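# Pull the banded slide box's tray partly open

## Task

Push or pull the inner tray of the slide box marked with the coloured band so that it sticks out of its sleeve by several centimetres, and leave it resting that way; if it ends up out by less than that, a longer exposed length is still better. The second slide box must finish roughly in its original spot with its tray fully closed, otherwise the task fails. The opened tray must stay out on its own: if it only stays out because the robot is holding it, it does not count.

## Robot and tools

ROBOT. Two xArm7-style arms, left_arm and right_arm, each with a parallel two-finger gripper and a wrist camera. Bases in the scene frame: left_arm at (+0.022, +0.428, 0) m with quat_wxyz (+0.998, 0, 0, +0.056); right_arm at (+0.010, -0.425, 0) m with quat_wxyz (+1.000, 0, 0, +0.019). Scene frame: origin on the table top midway between the arms, +x out over the table, +z up, left_arm on the +y side. The arm names are labels only and say nothing about image sides.

JOINT ORDER. Every per-arm list, in commands and in results, uses this order: upper arm roll (joint3), shoulder (joint2), elbow (joint4), wrist pitch (joint6), wrist roll (joint7), forearm roll (joint5), waist (joint1). Stated ranges in rad: waist -6.283..6.283, shoulder -2.059..2.094, upper arm roll -6.283..6.283, elbow -0.192..3.927, forearm roll -6.283..6.283, wrist pitch -1.693..3.142, wrist roll -6.283..6.283. The real stop may differ by up to 0.010 rad. Load limits (N m): waist 44, shoulder 44, upper arm roll 26.4, elbow 26.4, forearm roll 26.4, wrist pitch 17.6, wrist roll 17.6.

GRIPPER. Fingers point along the gripper's +z and close along its y. The reported end_effector_position (link pinch) sits between the pads when closed, roughly 2 cm short of the tips; closing pushes the tips about 10 mm further along +z. Opening is absolute: +1 fully open, -1 shut.

ROW FORMAT. A row is 16 numbers, each in [-1, 1]: left_arm's 7 joint values then its opening, then right_arm's 7 joint values then its opening. All 16 are always given, even when one arm stays still. Joint values are offsets (not poses), scaled so 1.0 equals 2.036 rad.

TOOLS.
execute_actions(actions): a list of actions run one after another. Each action is a list of 1 to 15 rows; each row lasts one control step of 1/30 s, and if fewer than 15 rows are given the last is repeated to fill 15 steps. Joint offsets in every row count from the joint angles at the beginning of that action (for the first action, the angles in the latest reported state), not from the previous row. An action that would drive any joint more than 0.010 rad beyond its range is rejected for both arms; if the first action is rejected or any action is malformed, nothing in the call runs. A joint asked past its real end is stopped there, and the result may print "joint sent to its limit". An empty list just returns the current state and images.
move(target, speed, blocking): target is one 16-number row; its joint values are offsets from the "Joint positions" of the most recent result that shows them, and the openings are absolute and sent immediately. All joints travel together along paths taking 0.5 to 10 s, so the hand traces a curve; nothing slows for obstacles or the other arm. speed (rad/s, 0.01 to 2, default 0.5) caps the joint with the longest travel. blocking=false returns after 0.5 s while motion continues; then only wait or stop are accepted until a result shows the move finished. The result adds a "move:" line: ending (done, off_target, moving, held, fault), limits=held or limits=none, and each arm's joint furthest from target.
wait(seconds): 0 to 10; arms keep their last command and a running move continues.
stop(): brakes a running move; fast arms need room to stop; fingers continue.
zoom_image(camera, region): camera is cam_high, cam_low, cam_left_wrist or cam_right_wrist; region [x0, y0, x1, y1] in pixels of that 504x504 image, top-left origin, at most 504 by 504.
read_manual(section): returns licence text only, moves nothing.
finished_scene(scene): closes the current scene, given its number, after the robot holds its last command; irreversible, and reports whether the goal was met.

MOTION RULES. Joint targets change at most 3.14 rad/s with a 0.16 s ramp; each step a target stays within 0.623 rad of the measured angle, and if the targets would put the gripper over 70 mm from where it is, they are pulled back. Large offsets therefore may need several actions; an unfinished motion may not complete by waiting, so command the remainder.

RESULTS. The state line gives each gripper's position (m), quat_wxyz and velocities in the scene frame; it gets less accurate at long reach. "Joint positions" and "Joint velocities" list the 7 joints (rad, rad/s) plus the pad gap in m (0.084 open). "Joint targets" shows where joints are currently being driven. grip_measured is the finger opening on the command scale. Joint torques are total drive output with per-arm offset, scale and noise. Step readings list joint angles at some steps; HELD with an arm label means part of that arm's row was held back. "joint command not followed" means the clearance check altered targets. MOTOR HOT warns from 65 °C; at 80 °C an OVER-TEMPERATURE FAULT brakes that arm until it cools.

GRASPING. To hold something, command an opening clearly below grip_measured; lower means harder squeeze (about 24 N per pad up to roughly 6 cm widths). Fast closing can squeeze harder or bounce open.

CAUTIONS. Contact torque reaching a load limit triggers a TORQUE FAULT: the arm backs off, holds 10 s and drops the rest of the call. Faster moves and targets set deeper past contact push harder; a stopped arm keeps pressing until recommanded. Keep the arms from colliding or pressing on each other. Do not knock anything off the table, do not disturb or open the other box, avoid drops, slips, slams and heavy pushes. Occasional external tugs may disturb a held part or loose object. Release the tray before finishing so it stays out unaided; smooth, low-effort, quick motion is preferred.

Each tool is called as name(argument=value, ...) on one line, values as JSON.

## Session

I'll start by looking at the current state of the scene.

execute_actions(actions=[])

Scene clock: 0.00 s.
left_arm: end_effector_position=(+0.1816, +0.6740, +0.3202) grip_measured=+1.00 end_effector_quat_wxyz=(-0.219, +0.944, +0.104, -0.225) end_effector_velocity=(-0.000, +0.000, -0.000) end_effector_angular_velocity=(-0.002, +0.001, +0.000) | right_arm: end_effector_position=(+0.3543, -0.1815, +0.1197) grip_measured=+1.00 end_effector_quat_wxyz=(-0.021, -0.451, +0.866, -0.217) end_effector_velocity=(+0.000, -0.000, -0.000) end_effector_angular_velocity=(+0.000, -0.000, -0.001)
Joint names: [upper arm roll, shoulder, elbow, wrist pitch, wrist roll, forearm roll, waist]
Joint positions: left_arm=[-0.251 -0.57   0.782  1.536  0.344  0.476  0.718  0.084] | right_arm=[ 0.429  0.132  0.924  1.065 -2.965 -0.521  0.352  0.084]
Joint velocities: left_arm=[ 0.     0.001 -0.     0.001  0.002 -0.     0.001 -0.   ] | right_arm=[ 0.     0.    -0.001 -0.001  0.001 -0.    -0.001 -0.   ]
Joint torques (N m, as the arm reports them, + toward a larger angle): no reading
Motor temperatures (°C, as the motors report them): left_arm=[32 29 35 33 35 37 33] | right_arm=[38 32 33 30 31 33 32]
Joint targets: left_arm=[-0.251 -0.570 0.782 1.536 0.344 0.476 0.718] | right_arm=[0.429 0.132 0.924 1.065 -2.965 -0.521 0.352]

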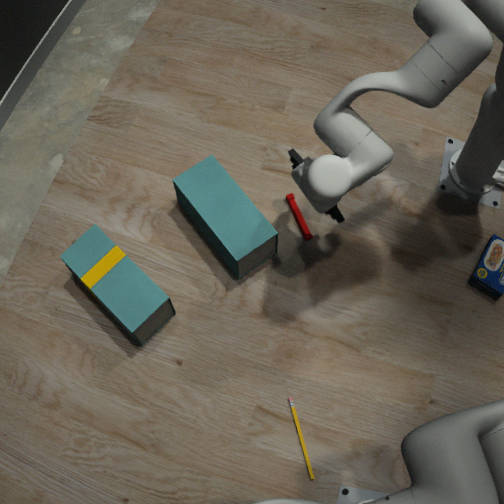

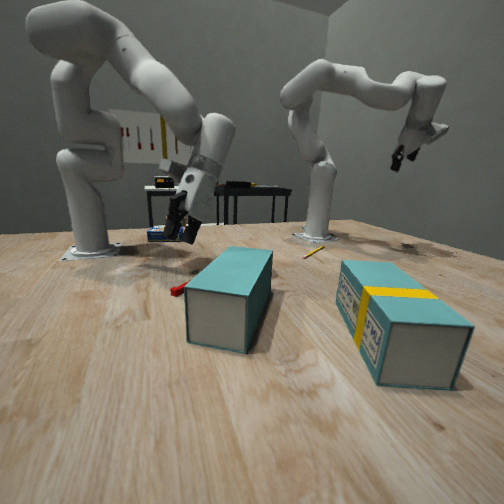

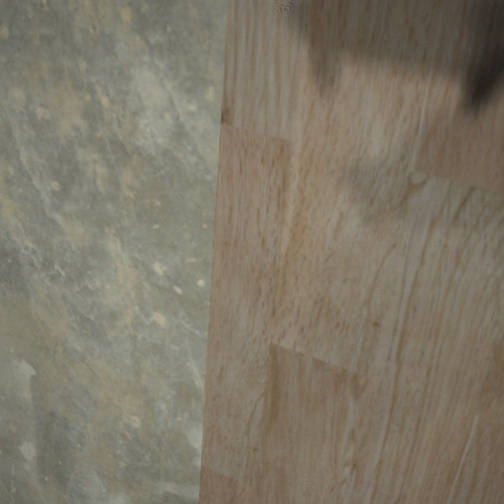

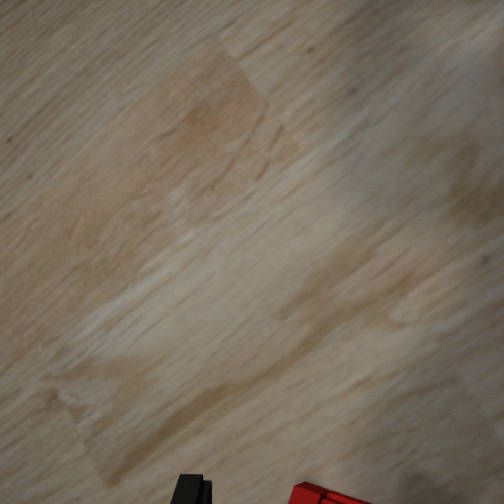

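zoom_image(camera="cam_high", region=[40, 140, 360, 380])

zoom_image(camera="cam_low", region=[150, 220, 504, 420])

Region (40, 140, 360, 380) of cam_high's 504x504 image, scaled by 1.575, with more detail than that image has; it fills the top 378 rows of this view, and the rest is white.

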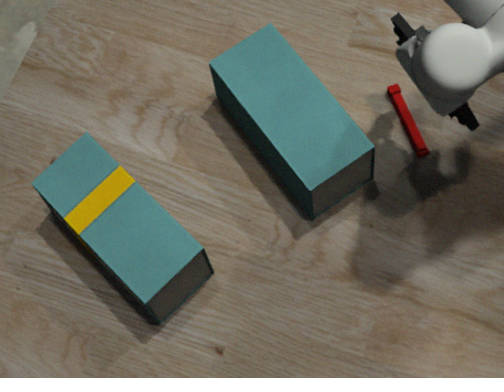

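Region (150, 220, 504, 420) of cam_low's 504x504 image, scaled by 1.424, with more detail than that image has; it fills the top 285 rows of this view, and the rest is white.

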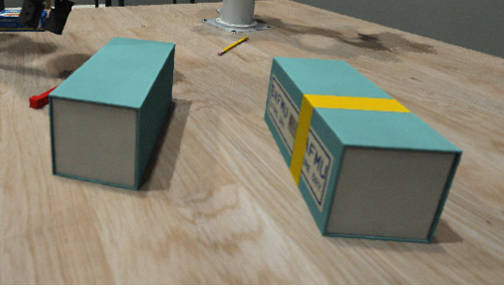

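zoom_image(camera="cam_high", region=[254, 254, 504, 504])

zoom_image(camera="cam_high", region=[264, 0, 504, 320])

Region (254, 254, 504, 504) of cam_high's 504x504 image, scaled by 2.016, with more detail than that image has.

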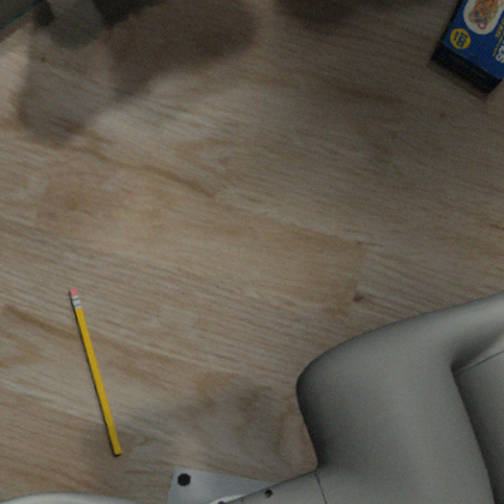

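Region (264, 0, 504, 320) of cam_high's 504x504 image, scaled by 1.575, with more detail than that image has; it fills the left 378 columns of this view, and the rest is white.

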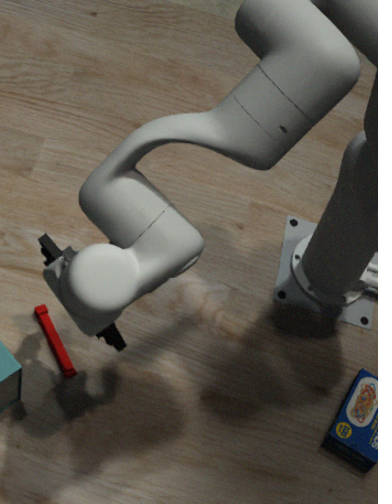

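move(target=[0.1233, 0.4196, 0.3019, -0.2081, -0.1690, -0.2338, -0.6611, 1, 0, 0, 0, 0, 0, 0, 0, 1], speed=1.0)

Scene clock: 112.67 s.
left_arm: end_effector_position=(+0.5002, +0.1572, +0.2002) grip_measured=+1.00 end_effector_quat_wxyz=(-0.000, +0.967, -0.255, +0.000) end_effector_velocity=(+0.000, +0.000, -0.000) end_effector_angular_velocity=(+0.001, -0.000, +0.002) | right_arm: end_effector_position=(+0.3543, -0.1815, +0.1197) grip_measured=+1.00 end_effector_quat_wxyz=(-0.021, -0.451, +0.866, -0.217) end_effector_velocity=(+0.000, +0.000, +0.000) end_effector_angular_velocity=(+0.001, -0.001, +0.000)
Joint names: [upper arm roll, shoulder, elbow, wrist pitch, wrist roll, forearm roll, waist]
Joint positions: left_arm=[ 0.     0.284  1.396  1.112 -0.     0.    -0.628  0.084] | right_arm=[ 0.429  0.132  0.924  1.065 -2.965 -0.521  0.352  0.084]
Joint velocities: left_arm=[ 0.001  0.001  0.001  0.    -0.002  0.001 -0.001  0.   ] | right_arm=[ 0.    -0.     0.001 -0.    -0.    -0.    -0.     0.   ]
Joint torques (N m, as the arm reports them, + toward a larger angle): left_arm=[ -0.4  -39.12  24.39  -1.84   0.41  -0.1   -1.14] | right_arm=[  0.14 -15.7   10.43  -0.76   0.56  -0.94  -1.02]
Motor temperatures (°C, as the motors report them): left_arm=[32 30 45 33 35 37 33] | right_arm=[38 34 43 31 31 33 32]
Joint targets: left_arm=[-0.000 0.284 1.396 1.112 -0.000 0.000 -0.628] | right_arm=[0.429 0.132 0.924 1.065 -2.965 -0.521 0.352]
move: done; limits=none; left_arm: farthest joint: the waist, 0.000 radians from its target (1.346 radians at the start); right_arm: farthest joint: the waist, 0.000 radians from its target (0.000 radians at the start)

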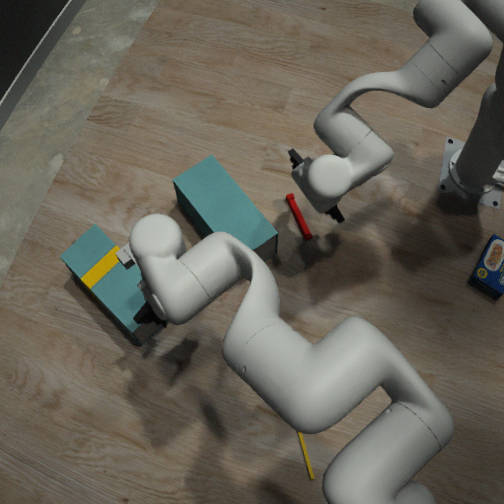

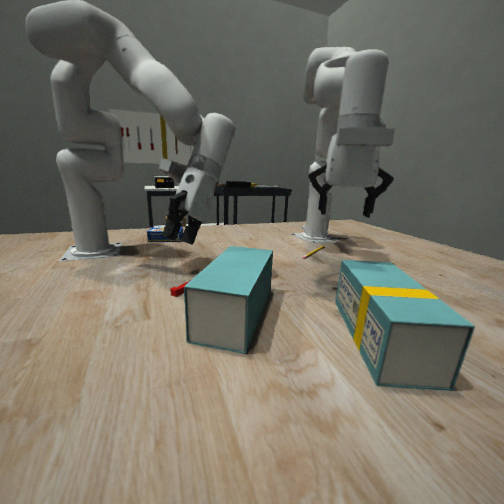

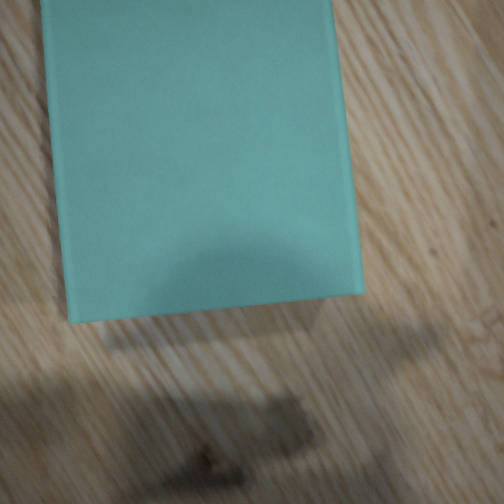

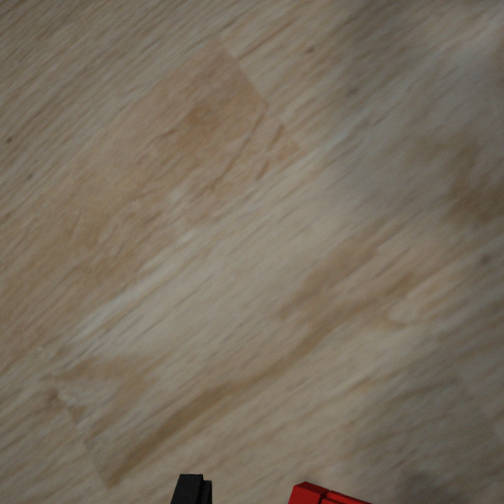

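move(target=[0, 0.0865, 0.1256, 0.0391, 0, 0, 0, 1, 0, 0, 0, 0, 0, 0, 0, 1], speed=0.6)

Scene clock: 139.97 s.
left_arm: end_effector_position=(+0.5437, +0.1326, +0.2004) grip_measured=+1.00 end_effector_quat_wxyz=(-0.000, +0.967, -0.255, +0.000) end_effector_velocity=(+0.001, +0.000, -0.001) end_effector_angular_velocity=(+0.001, +0.001, +0.002) | right_arm: end_effector_position=(+0.3543, -0.1815, +0.1197) grip_measured=+1.00 end_effector_quat_wxyz=(-0.021, -0.451, +0.866, -0.217) end_effector_velocity=(+0.000, +0.000, -0.000) end_effector_angular_velocity=(+0.001, -0.000, -0.000)
Joint names: [upper arm roll, shoulder, elbow, wrist pitch, wrist roll, forearm roll, waist]
Joint positions: left_arm=[ 0.     0.459  1.652  1.192 -0.     0.    -0.628  0.084] | right_arm=[ 0.429  0.132  0.924  1.065 -2.965 -0.521  0.352  0.084]
Joint velocities: left_arm=[ 0.     0.002  0.002  0.    -0.001  0.     0.001  0.   ] | right_arm=[ 0.     0.     0.    -0.001  0.001  0.    -0.     0.   ]
Joint torques (N m, as the arm reports them, + toward a larger angle): left_arm=[ -0.46 -44.48  24.71  -1.9    0.26  -0.07  -1.39] | right_arm=[  0.28 -16.3   10.49  -0.5    0.69  -0.86  -1.56]
Motor temperatures (°C, as the motors report them): left_arm=[32 32 46 33 35 37 33] | right_arm=[38 34 43 31 31 33 32]
Joint targets: left_arm=[0.000 0.460 1.652 1.192 -0.000 0.000 -0.628] | right_arm=[0.429 0.132 0.924 1.065 -2.965 -0.521 0.352]
move: done; limits=none; left_arm: farthest joint: the shoulder, 0.001 radians from its target (0.176 radians at the start); right_arm: farthest joint: the waist, 0.000 radians from its target (0.000 radians at the start)

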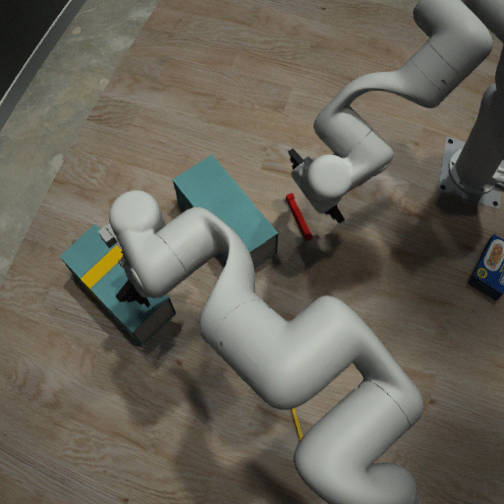

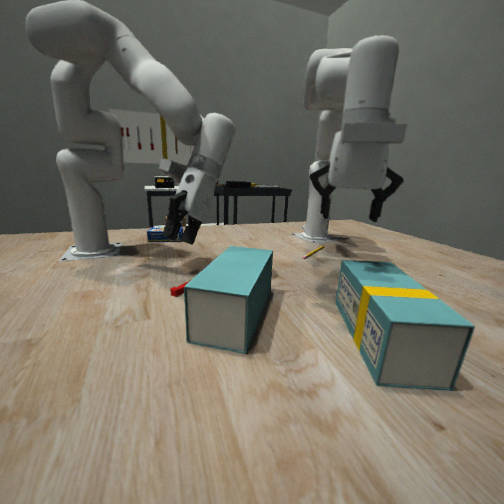

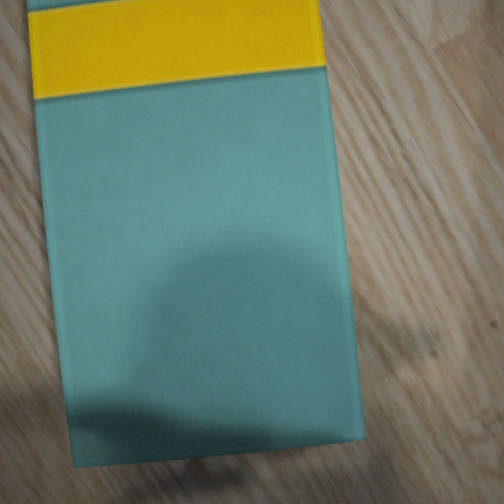

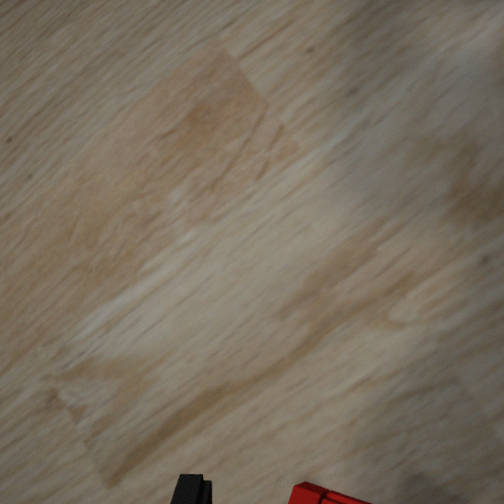

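move(target=[0, -0.0044, -0.3694, 0.1513, -0.9332, 0.9332, 0.0359, -1, 0, 0, 0, 0, 0, 0, 0, 1], speed=1.5)

Scene clock: 202.87 s.
left_arm: end_effector_position=(+0.5781, +0.4217, +0.1834) grip_measured=-1.00 end_effector_quat_wxyz=(-0.531, +0.680, -0.006, +0.507) end_effector_velocity=(-0.000, -0.000, -0.001) end_effector_angular_velocity=(+0.001, +0.001, -0.003) | right_arm: end_effector_position=(+0.3543, -0.1815, +0.1197) grip_measured=+1.00 end_effector_quat_wxyz=(-0.021, -0.451, +0.866, -0.217) end_effector_velocity=(+0.000, +0.000, +0.000) end_effector_angular_velocity=(+0.001, -0.000, +0.001)
Joint names: [upper arm roll, shoulder, elbow, wrist pitch, wrist roll, forearm roll, waist]
Joint positions: left_arm=[ 0.     0.45   0.9    1.5   -1.9    1.9   -0.555  0.   ] | right_arm=[ 0.429  0.132  0.924  1.065 -2.965 -0.521  0.352  0.084]
Joint velocities: left_arm=[-0.     0.    -0.002  0.    -0.001  0.002 -0.     0.   ] | right_arm=[ 0.     0.     0.001 -0.    -0.001 -0.     0.    -0.   ]
Joint torques (N m, as the arm reports them, + toward a larger angle): left_arm=[  0.08 -36.36  17.2    1.47   0.3    0.83  -1.34] | right_arm=[  0.23 -15.74  10.5   -0.58   0.67  -0.93  -0.89]
Motor temperatures (°C, as the motors report them): left_arm=[32 34 46 33 35 37 33] | right_arm=[38 34 44 31 31 33 32]
Joint targets: left_arm=[0.000 0.450 0.900 1.500 -1.900 1.900 -0.555] | right_arm=[0.429 0.132 0.924 1.065 -2.965 -0.521 0.352]
move: done; limits=none; left_arm: farthest joint: the waist, 0.000 radians from its target (0.073 radians at the start); right_arm: farthest joint: the waist, 0.000 radians from its target (0.000 radians at the start)

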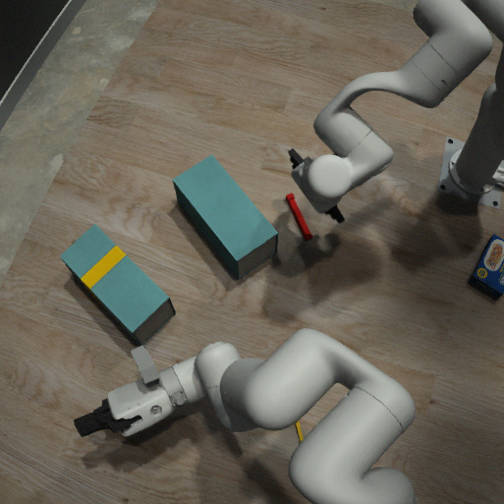

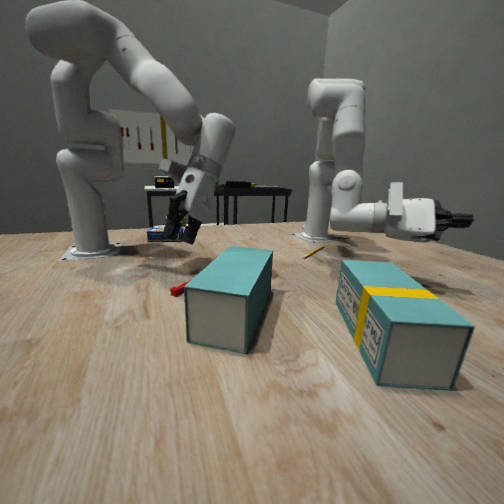

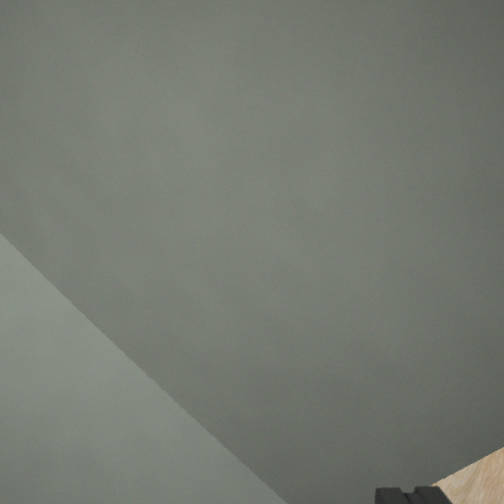

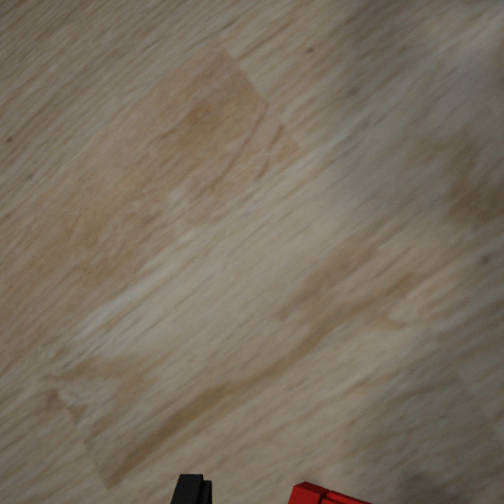

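move(target=[0, 0.0779, -0.1710, 0.0627, -0.6098, 0.6098, 0, -1, 0, 0, 0, 0, 0, 0, 0, 1], speed=1.2)

Scene clock: 215.17 s.
left_arm: end_effector_position=(+0.4919, +0.2058, +0.0551) grip_measured=-1.00 end_effector_quat_wxyz=(+0.155, +0.690, -0.155, +0.690) end_effector_velocity=(-0.002, -0.001, -0.001) end_effector_angular_velocity=(-0.001, +0.003, -0.005) | right_arm: end_effector_position=(+0.3543, -0.1815, +0.1197) grip_measured=+1.00 end_effector_quat_wxyz=(-0.021, -0.451, +0.866, -0.217) end_effector_velocity=(-0.000, -0.000, -0.000) end_effector_angular_velocity=(-0.000, +0.001, +0.000)
Joint names: [upper arm roll, shoulder, elbow, wrist pitch, wrist roll, forearm roll, waist]
Joint positions: left_arm=[ 0.     0.609  0.552  1.628 -3.141  3.141 -0.555  0.   ] | right_arm=[ 0.429  0.132  0.924  1.065 -2.965 -0.521  0.352  0.084]
Joint velocities: left_arm=[-0.001  0.001 -0.002  0.001 -0.002  0.003 -0.001  0.   ] | right_arm=[-0.     0.    -0.001 -0.     0.     0.     0.001 -0.   ]
Joint torques (N m, as the arm reports them, + toward a larger angle): left_arm=[ -0.61 -31.59   8.62   1.44   0.35  -0.14  -1.19] | right_arm=[  0.03 -15.8   10.78  -0.66   0.59  -0.74  -0.97]
Motor temperatures (°C, as the motors report them): left_arm=[32 33 44 33 35 37 33] | right_arm=[38 34 44 31 31 33 32]
Joint targets: left_arm=[0.000 0.609 0.552 1.628 -3.141 3.141 -0.555] | right_arm=[0.429 0.132 0.924 1.065 -2.965 -0.521 0.352]
move: done; limits=none; left_arm: farthest joint: the forearm roll, 0.001 radians from its target (1.241 radians at the start); right_arm: farthest joint: the waist, 0.000 radians from its target (0.000 radians at the start)

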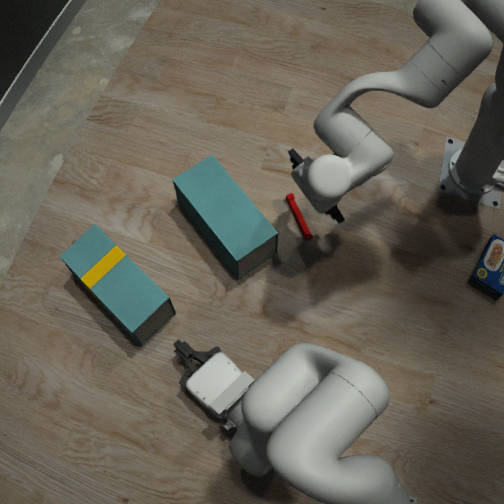

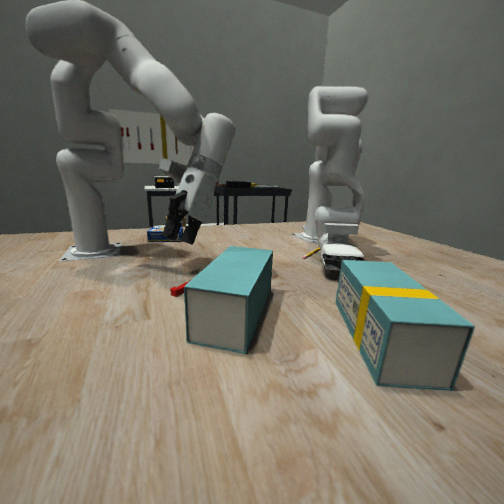

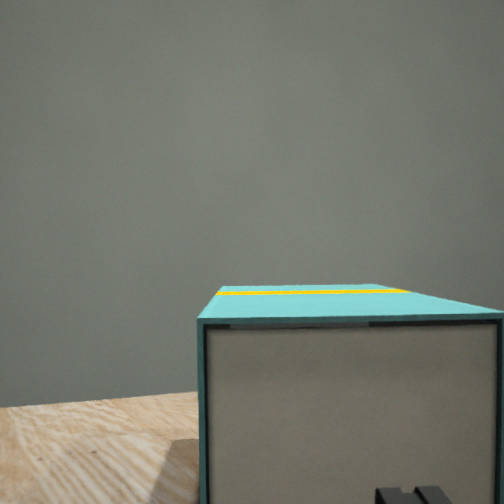

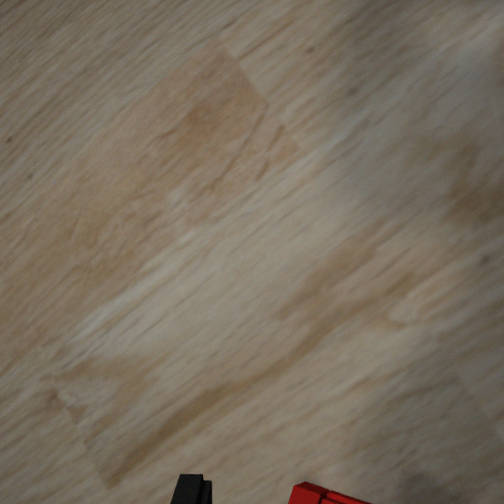

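move(target=[0, 0.0383, 0.1314, -0.0932, 0, 0, 0, -1, 0, 0, 0, 0, 0, 0, 0, 1], speed=0.12)

Scene clock: 229.77 s.
left_arm: end_effector_position=(+0.5641, +0.1716, +0.0552) grip_measured=-1.00 end_effector_quat_wxyz=(+0.155, +0.690, -0.155, +0.690) end_effector_velocity=(-0.000, -0.001, -0.000) end_effector_angular_velocity=(+0.000, +0.000, -0.002) | right_arm: end_effector_position=(+0.3543, -0.1815, +0.1197) grip_measured=+1.00 end_effector_quat_wxyz=(-0.021, -0.451, +0.866, -0.217) end_effector_velocity=(-0.000, +0.000, -0.000) end_effector_angular_velocity=(+0.000, +0.000, -0.001)
Joint names: [upper arm roll, shoulder, elbow, wrist pitch, wrist roll, forearm roll, waist]
Joint positions: left_arm=[ 0.     0.687  0.82   1.438 -3.141  3.141 -0.555  0.   ] | right_arm=[ 0.429  0.132  0.924  1.065 -2.965 -0.521  0.352  0.084]
Joint velocities: left_arm=[ 0.     0.     0.001 -0.001  0.     0.001 -0.002  0.   ] | right_arm=[ 0.  0. -0. -0.  0.  0. -0.  0.]
Joint torques (N m, as the arm reports them, + toward a larger angle): left_arm=[ -0.71 -37.61  13.29   1.48   0.33  -0.14  -1.32] | right_arm=[  0.24 -16.    10.5   -0.58   0.77  -0.98  -0.93]
Motor temperatures (°C, as the motors report them): left_arm=[32 33 41 34 35 37 33] | right_arm=[38 34 44 31 31 33 32]
Joint targets: left_arm=[0.000 0.687 0.820 1.438 -3.141 3.141 -0.555] | right_arm=[0.429 0.132 0.924 1.065 -2.965 -0.521 0.352]
move: done; limits=none; left_arm: farthest joint: the waist, 0.000 radians from its target (0.000 radians at the start); right_arm: farthest joint: the waist, 0.000 radians from its target (0.000 radians at the start)

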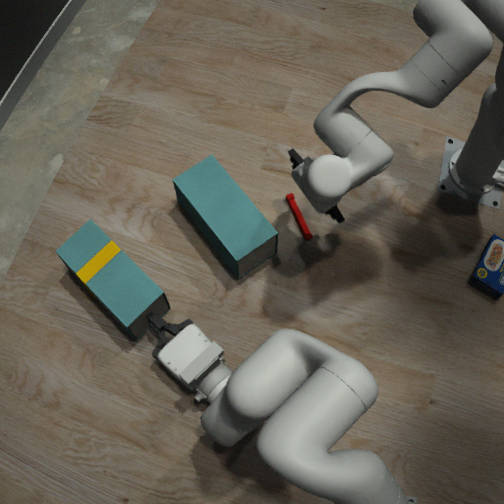

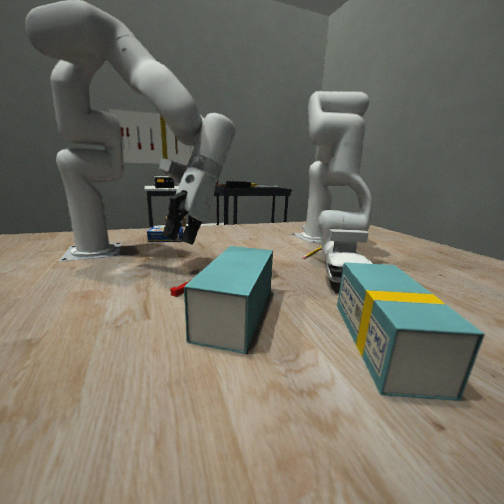

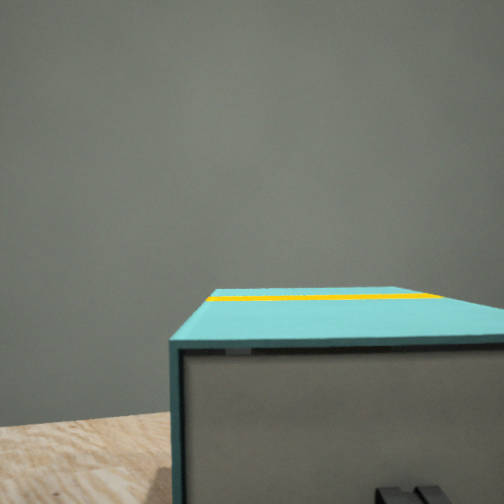

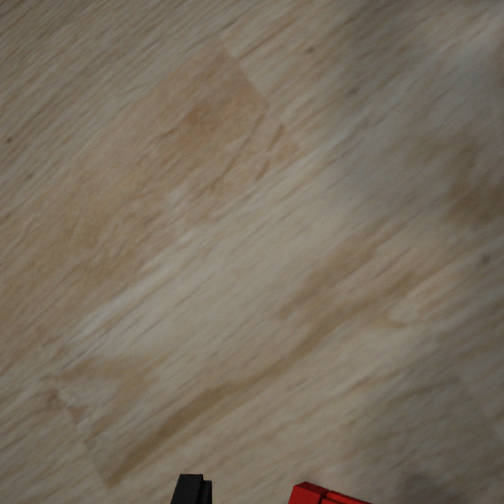

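zoom_image(camera="cam_left_wrist", region=[150, 270, 504, 504])

zoom_image(camera="cam_low", region=[320, 240, 504, 410])

Region (150, 270, 504, 504) of cam_left_wrist's 504x504 image, scaled by 1.424, with more detail than that image has; it fills the top 333 rows of this view, and the rest is white.

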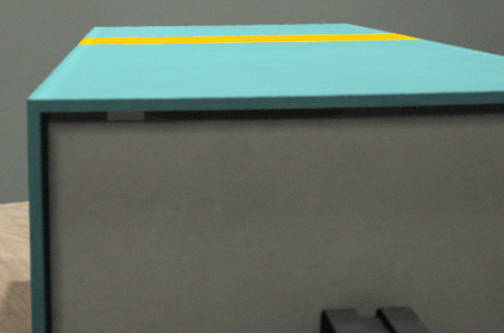

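Region (320, 240, 504, 410) of cam_low's 504x504 image, scaled by 2.739, with more detail than that image has; it fills the top 466 rows of this view, and the rest is white.

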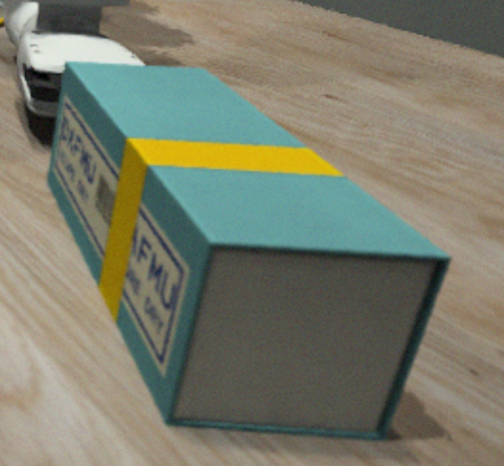

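move(target=[0, 0, 0, 0, 0, 0, 0, -1, -0.2107, -0.1139, 0.0373, -0.0810, -0.0867, 0.2559, 0.1218, -1], speed=1.0)

Scene clock: 318.87 s.
left_arm: end_effector_position=(+0.5641, +0.1716, +0.0553) grip_measured=-1.00 end_effector_quat_wxyz=(+0.155, +0.690, -0.155, +0.690) end_effector_velocity=(-0.000, -0.000, -0.000) end_effector_angular_velocity=(-0.001, +0.001, -0.001) | right_arm: end_effector_position=(+0.4023, -0.1347, +0.2453) grip_measured=-1.00 end_effector_quat_wxyz=(+0.094, -0.312, +0.945, +0.031) end_effector_velocity=(+0.002, +0.000, +0.004) end_effector_angular_velocity=(+0.007, -0.006, -0.003)
Joint names: [upper arm roll, shoulder, elbow, wrist pitch, wrist roll, forearm roll, waist]
Joint positions: left_arm=[ 0.     0.686  0.82   1.438 -3.141  3.141 -0.555  0.   ] | right_arm=[ 0.    -0.099  0.999  0.9   -3.141 -0.001  0.599  0.   ]
Joint velocities: left_arm=[-0.     0.001  0.    -0.001 -0.001  0.    -0.001  0.   ] | right_arm=[-0.004 -0.004  0.004 -0.001 -0.001  0.002  0.001  0.   ]
Joint torques (N m, as the arm reports them, + toward a larger angle): left_arm=[ -0.55 -37.68  12.75   1.51   0.37  -0.16  -1.39] | right_arm=[ -0.9  -13.6   12.15  -1.93   0.68  -0.63  -1.06]
Motor temperatures (°C, as the motors report them): left_arm=[32 34 40 34 35 37 33] | right_arm=[38 35 45 31 31 33 32]
Joint targets: left_arm=[0.000 0.687 0.820 1.438 -3.141 3.141 -0.555] | right_arm=[-0.000 -0.100 1.000 0.900 -3.141 -0.000 0.600]
move: done; limits=none; left_arm: farthest joint: the shoulder, 0.001 radians from its target (0.000 radians at the start); right_arm: farthest joint: the waist, 0.001 radians from its target (0.248 radians at the start)

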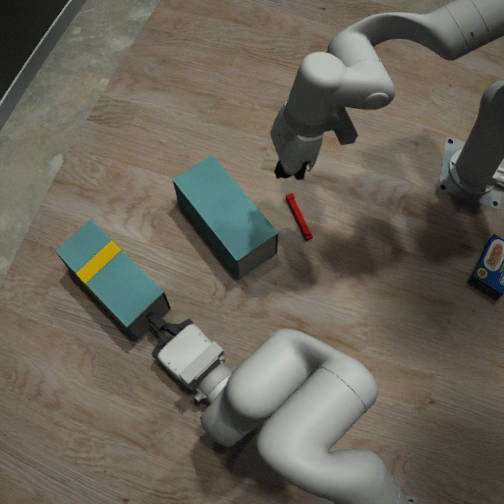

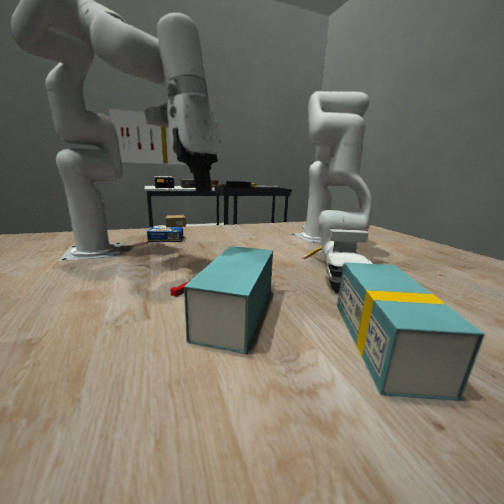

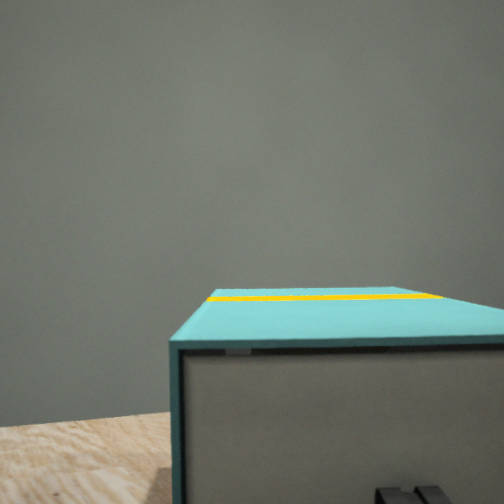

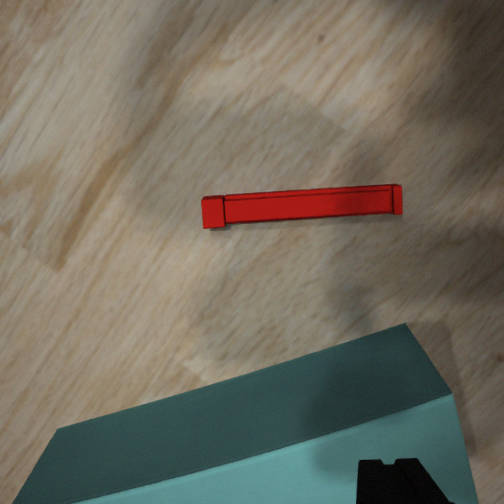

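move(target=[0, 0, 0, 0, 0, 0, 0, -1, 0, 0.5248, 0.5087, -0.3045, 0, 0.0005, 0.0462, -1], speed=0.8)

Scene clock: 325.50 s.
left_arm: end_effector_position=(+0.5641, +0.1716, +0.0552) grip_measured=-1.00 end_effector_quat_wxyz=(+0.155, +0.690, -0.155, +0.690) end_effector_velocity=(-0.000, -0.000, -0.000) end_effector_angular_velocity=(-0.001, +0.002, -0.000) | right_arm: end_effector_position=(+0.6357, +0.1363, +0.1677) grip_measured=-1.00 end_effector_quat_wxyz=(+0.357, -0.330, +0.863, +0.137) end_effector_velocity=(+0.001, +0.000, +0.001) end_effector_angular_velocity=(+0.001, -0.002, -0.000)
Joint names: [upper arm roll, shoulder, elbow, wrist pitch, wrist roll, forearm roll, waist]
Joint positions: left_arm=[ 0.     0.686  0.82   1.438 -3.141  3.141 -0.555  0.   ] | right_arm=[ 0.     0.969  2.035  0.28  -3.141  0.     0.693  0.   ]
Joint velocities: left_arm=[-0.    -0.     0.    -0.002 -0.001  0.     0.     0.   ] | right_arm=[-0.     0.001  0.002 -0.001 -0.    -0.    -0.     0.   ]
Joint torques (N m, as the arm reports them, + toward a larger angle): left_arm=[ -0.59 -37.8   12.79   1.5    0.35  -0.08  -1.37] | right_arm=[ -1.5  -30.36  12.44  -2.83   0.54  -0.61  -1.48]
Motor temperatures (°C, as the motors report them): left_arm=[32 34 40 34 35 37 33] | right_arm=[38 35 46 31 31 33 32]
Joint targets: left_arm=[0.000 0.686 0.820 1.438 -3.141 3.141 -0.555] | right_arm=[0.000 0.969 2.035 0.280 -3.141 0.000 0.693]
move: done; limits=none; left_arm: farthest joint: the waist, 0.000 radians from its target (0.000 radians at the start); right_arm: farthest joint: the waist, 0.000 radians from its target (0.094 radians at the start)

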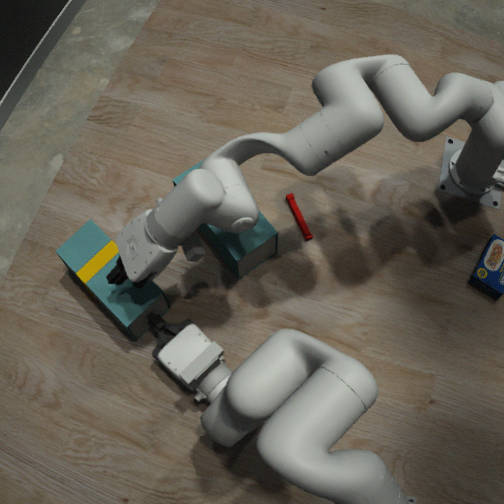

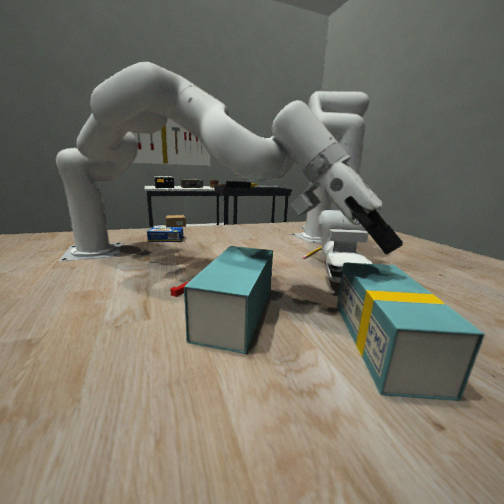

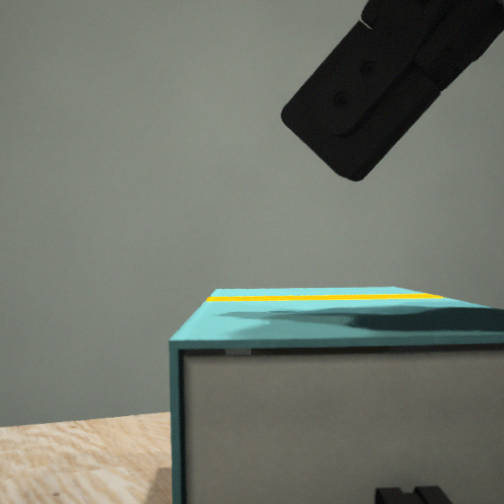

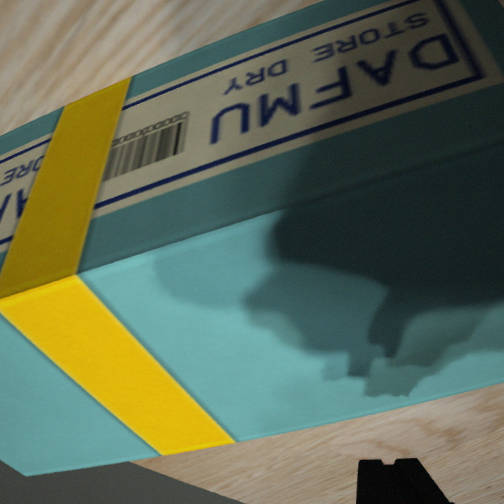

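move(target=[0, 0, 0, 0, 0, 0, 0, -1, 0, 0.0392, -0.0017, -0.0407, 0, 0, 0, -1], speed=0.05)

Scene clock: 333.77 s.
left_arm: end_effector_position=(+0.5641, +0.1716, +0.0552) grip_measured=-1.00 end_effector_quat_wxyz=(+0.155, +0.690, -0.155, +0.690) end_effector_velocity=(+0.000, -0.000, +0.001) end_effector_angular_velocity=(-0.000, -0.001, -0.001) | right_arm: end_effector_position=(+0.6365, +0.1370, +0.1230) grip_measured=-1.00 end_effector_quat_wxyz=(+0.361, -0.329, +0.861, +0.138) end_effector_velocity=(-0.001, -0.001, -0.003) end_effector_angular_velocity=(-0.003, +0.004, -0.000)
Joint names: [upper arm roll, shoulder, elbow, wrist pitch, wrist roll, forearm roll, waist]
Joint positions: left_arm=[ 0.     0.686  0.82   1.438 -3.141  3.141 -0.555  0.   ] | right_arm=[ 0.     1.045  2.034  0.196 -3.141  0.     0.693  0.   ]
Joint velocities: left_arm=[-0.    -0.001 -0.    -0.     0.     0.001 -0.     0.   ] | right_arm=[-0.     0.001 -0.003  0.     0.    -0.    -0.     0.   ]
Joint torques (N m, as the arm reports them, + toward a larger angle): left_arm=[ -0.64 -37.59  12.74   1.52   0.35  -0.25  -1.41] | right_arm=[ -1.29 -21.16   7.06   1.15   0.63  -0.5   -1.02]
Motor temperatures (°C, as the motors report them): left_arm=[32 34 40 34 35 37 33] | right_arm=[38 36 47 31 31 33 32]
Joint targets: left_arm=[0.000 0.686 0.820 1.438 -3.141 3.141 -0.555] | right_arm=[0.000 1.049 2.031 0.198 -3.141 0.000 0.693]
move: done; limits=none; left_arm: farthest joint: the waist, 0.000 radians from its target (0.000 radians at the start); right_arm: farthest joint: the shoulder, 0.004 radians from its target (0.080 radians at the start)

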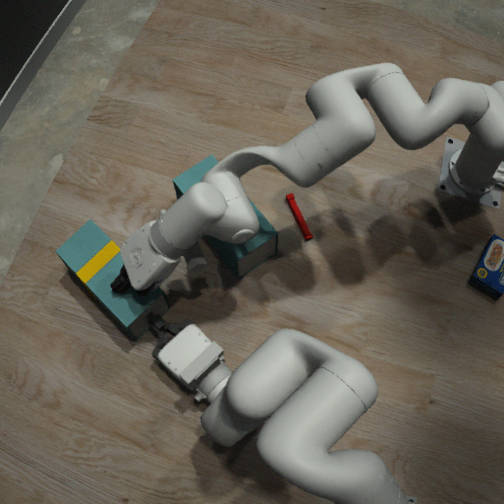

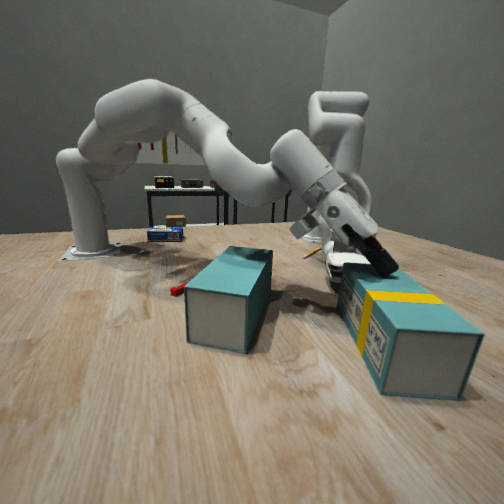

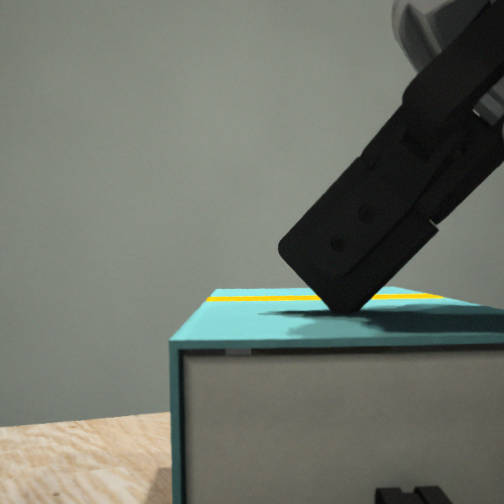

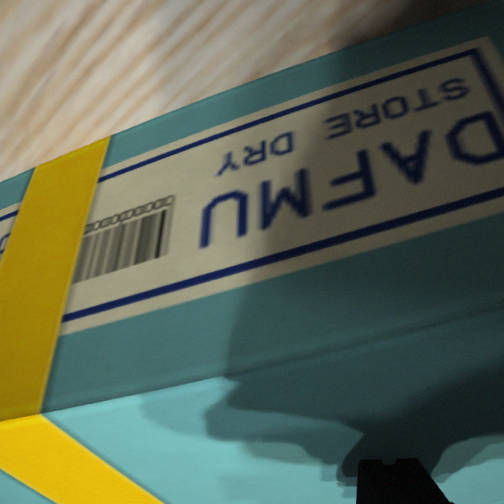

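execute_actions(actions=[[[0,0.0007,0.0018,-0.0011,0,0,0,-1,0,0.002,-0.0015,0.001,0,0,0,-1],[0,0.0013,0.0036,-0.0023,0,0,0,-1,0,0.002,-0.0015,0.001,0,0,0,-1],[0,0.0020,0.0053,-0.0034,0,0,0,-1,0,0.002,-0.0015,0.001,0,0,0,-1],[0,0.0027,0.0071,-0.0045,0,0,0,-1,0,0.002,-0.0015,0.001,0,0,0,-1],[0,0.0034,0.0089,-0.0056,0,0,0,-1,0,0.002,-0.0015,0.001,0,0,0,-1],[0,0.0040,0.0107,-0.0068,0,0,0,-1,0,0.002,-0.0015,0.001,0,0,0,-1],[0,0.0047,0.0125,-0.0079,0,0,0,-1,0,0.002,-0.0015,0.001,0,0,0,-1],[0,0.0054,0.0142,-0.0090,0,0,0,-1,0,0.002,-0.0015,0.001,0,0,0,-1],[0,0.0060,0.0160,-0.0101,0,0,0,-1,0,0.002,-0.0015,0.001,0,0,0,-1],[0,0.0067,0.0178,-0.0113,0,0,0,-1,0,0.002,-0.0015,0.001,0,0,0,-1],[0,0.0074,0.0196,-0.0124,0,0,0,-1,0,0.002,-0.0015,0.001,0,0,0,-1],[0,0.0080,0.0214,-0.0135,0,0,0,-1,0,0.002,-0.0015,0.001,0,0,0,-1],[0,0.0087,0.0231,-0.0147,0,0,0,-1,0,0.002,-0.0015,0.001,0,0,0,-1],[0,0.0094,0.0249,-0.0158,0,0,0,-1,0,0.002,-0.0015,0.001,0,0,0,-1],[0,0.01005,0.0267,-0.0169,0,0,0,-1,0,0.002,-0.0015,0.001,0,0,0,-1]],[[0,0.0007,0.0018,-0.0011,0,0,0,-1,0,0.002,-0.0015,0.001,0,0,0,-1],[0,0.0013,0.0036,-0.0023,0,0,0,-1,0,0.002,-0.0015,0.001,0,0,0,-1],[0,0.0020,0.0053,-0.0034,0,0,0,-1,0,0.002,-0.0015,0.001,0,0,0,-1],[0,0.0027,0.0071,-0.0045,0,0,0,-1,0,0.002,-0.0015,0.001,0,0,0,-1],[0,0.0034,0.0089,-0.0056,0,0,0,-1,0,0.002,-0.0015,0.001,0,0,0,-1],[0,0.0040,0.0107,-0.0068,0,0,0,-1,0,0.002,-0.0015,0.001,0,0,0,-1],[0,0.0047,0.0125,-0.0079,0,0,0,-1,0,0.002,-0.0015,0.001,0,0,0,-1],[0,0.0054,0.0142,-0.0090,0,0,0,-1,0,0.002,-0.0015,0.001,0,0,0,-1],[0,0.0060,0.0160,-0.0101,0,0,0,-1,0,0.002,-0.0015,0.001,0,0,0,-1],[0,0.0067,0.0178,-0.0113,0,0,0,-1,0,0.002,-0.0015,0.001,0,0,0,-1],[0,0.0074,0.0196,-0.0124,0,0,0,-1,0,0.002,-0.0015,0.001,0,0,0,-1],[0,0.0080,0.0214,-0.0135,0,0,0,-1,0,0.002,-0.0015,0.001,0,0,0,-1],[0,0.0087,0.0231,-0.0147,0,0,0,-1,0,0.002,-0.0015,0.001,0,0,0,-1],[0,0.0094,0.0249,-0.0158,0,0,0,-1,0,0.002,-0.0015,0.001,0,0,0,-1],[0,0.01005,0.0267,-0.0169,0,0,0,-1,0,0.002,-0.0015,0.001,0,0,0,-1]]])

Scene clock: 364.80 s.
left_arm: end_effector_position=(+0.5843, +0.1620, +0.0545) grip_measured=-1.00 end_effector_quat_wxyz=(+0.155, +0.690, -0.155, +0.690) end_effector_velocity=(+0.027, -0.011, -0.000) end_effector_angular_velocity=(-0.001, +0.001, +0.002) | right_arm: end_effector_position=(+0.6361, +0.1366, +0.1215) grip_measured=-1.00 end_effector_quat_wxyz=(+0.359, -0.330, +0.862, +0.138) end_effector_velocity=(-0.001, +0.000, -0.000) end_effector_angular_velocity=(+0.000, +0.000, +0.000)
Joint names: [upper arm roll, shoulder, elbow, wrist pitch, wrist roll, forearm roll, waist]
Joint positions: left_arm=[ 0.     0.717  0.901  1.386 -3.141  3.141 -0.555  0.   ] | right_arm=[ 0.     1.046  2.033  0.197 -3.141  0.     0.693  0.   ]
Joint velocities: left_arm=[ 0.     0.041  0.108 -0.068 -0.001  0.     0.002  0.   ] | right_arm=[-0.    -0.    -0.002 -0.001  0.     0.     0.001  0.   ]
Joint torques (N m, as the arm reports them, + toward a larger angle): left_arm=[ -0.6  -40.39  15.71   1.67   0.34  -0.05  -1.21] | right_arm=[ -1.29 -14.61   2.29   4.68   0.68  -0.47  -1.39]
Motor temperatures (°C, as the motors report them): left_arm=[32 34 40 34 35 37 33] | right_arm=[38 35 38 32 31 33 32]
Joint targets: left_arm=[0.000 0.723 0.915 1.377 -3.141 3.141 -0.555] | right_arm=[0.000 1.050 2.030 0.199 -3.141 0.000 0.693]
Step readings (joint positions; steps 1 to 15: 1st action; 16 to 30: 2nd action):
0: left_arm=[0.000 0.686 0.820 1.438 -3.141 3.141 -0.555] | right_arm=[0.000 1.046 2.033 0.197 -3.141 0.000 0.693]
1: left_arm=[0.000 0.686 0.820 1.438 -3.141 3.141 -0.555] | right_arm=[0.000 1.046 2.033 0.197 -3.141 0.000 0.693]
2: left_arm=[0.000 0.687 0.820 1.438 -3.141 3.141 -0.555] | right_arm=[0.000 1.046 2.033 0.197 -3.141 0.000 0.693]
4: left_arm=[0.000 0.688 0.822 1.435 -3.141 3.141 -0.555] | right_arm=[0.000 1.046 2.033 0.197 -3.141 0.000 0.693]
8: left_arm=[0.000 0.693 0.834 1.428 -3.141 3.141 -0.555] | right_arm=[0.000 1.046 2.033 0.197 -3.141 0.000 0.693]
15: left_arm=[0.000 0.702 0.860 1.412 -3.141 3.141 -0.555] | right_arm=[0.000 1.046 2.033 0.197 -3.141 0.000 0.693]
16: left_arm=[0.000 0.703 0.864 1.410 -3.141 3.141 -0.555] | right_arm=[0.000 1.046 2.033 0.197 -3.141 0.000 0.693]
17: left_arm=[0.000 0.704 0.866 1.408 -3.141 3.141 -0.555] | right_arm=[0.000 1.046 2.033 0.197 -3.141 0.000 0.693]
19: left_arm=[0.000 0.705 0.867 1.407 -3.141 3.141 -0.555] | right_arm=[0.000 1.046 2.033 0.197 -3.141 0.000 0.693]
23: left_arm=[0.000 0.708 0.877 1.402 -3.141 3.141 -0.555] | right_arm=[0.000 1.046 2.033 0.197 -3.141 0.000 0.693]
30: Joint positions above

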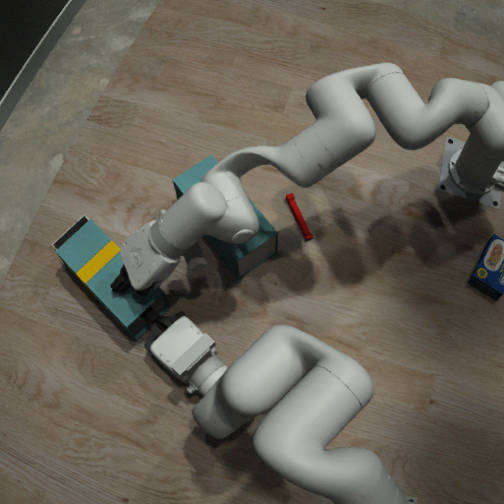

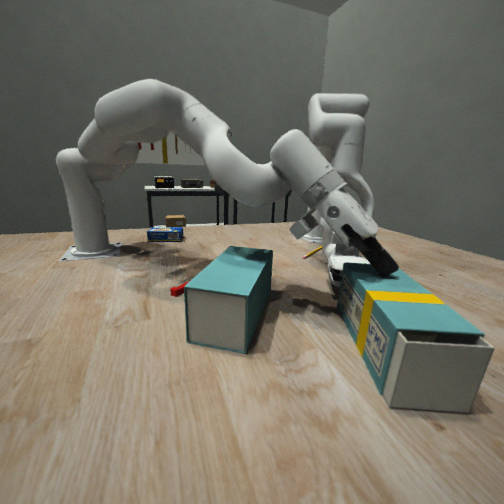

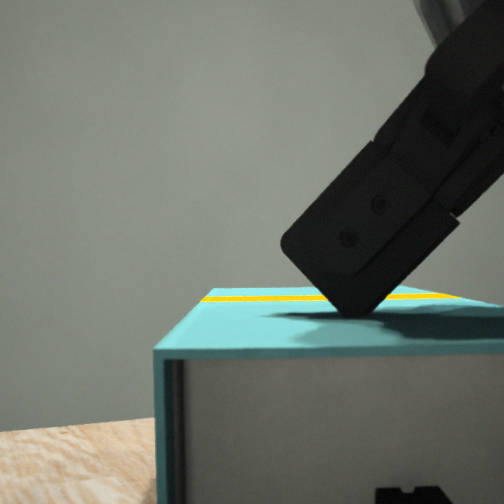

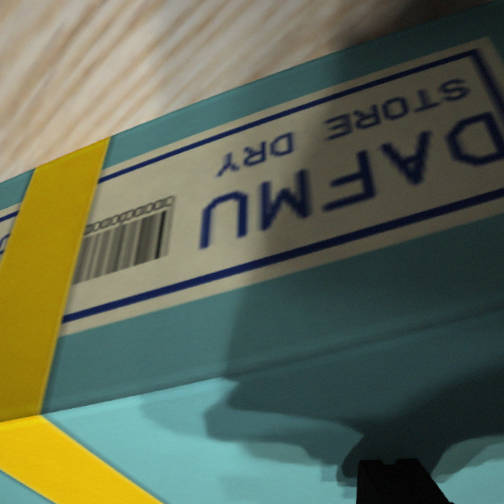

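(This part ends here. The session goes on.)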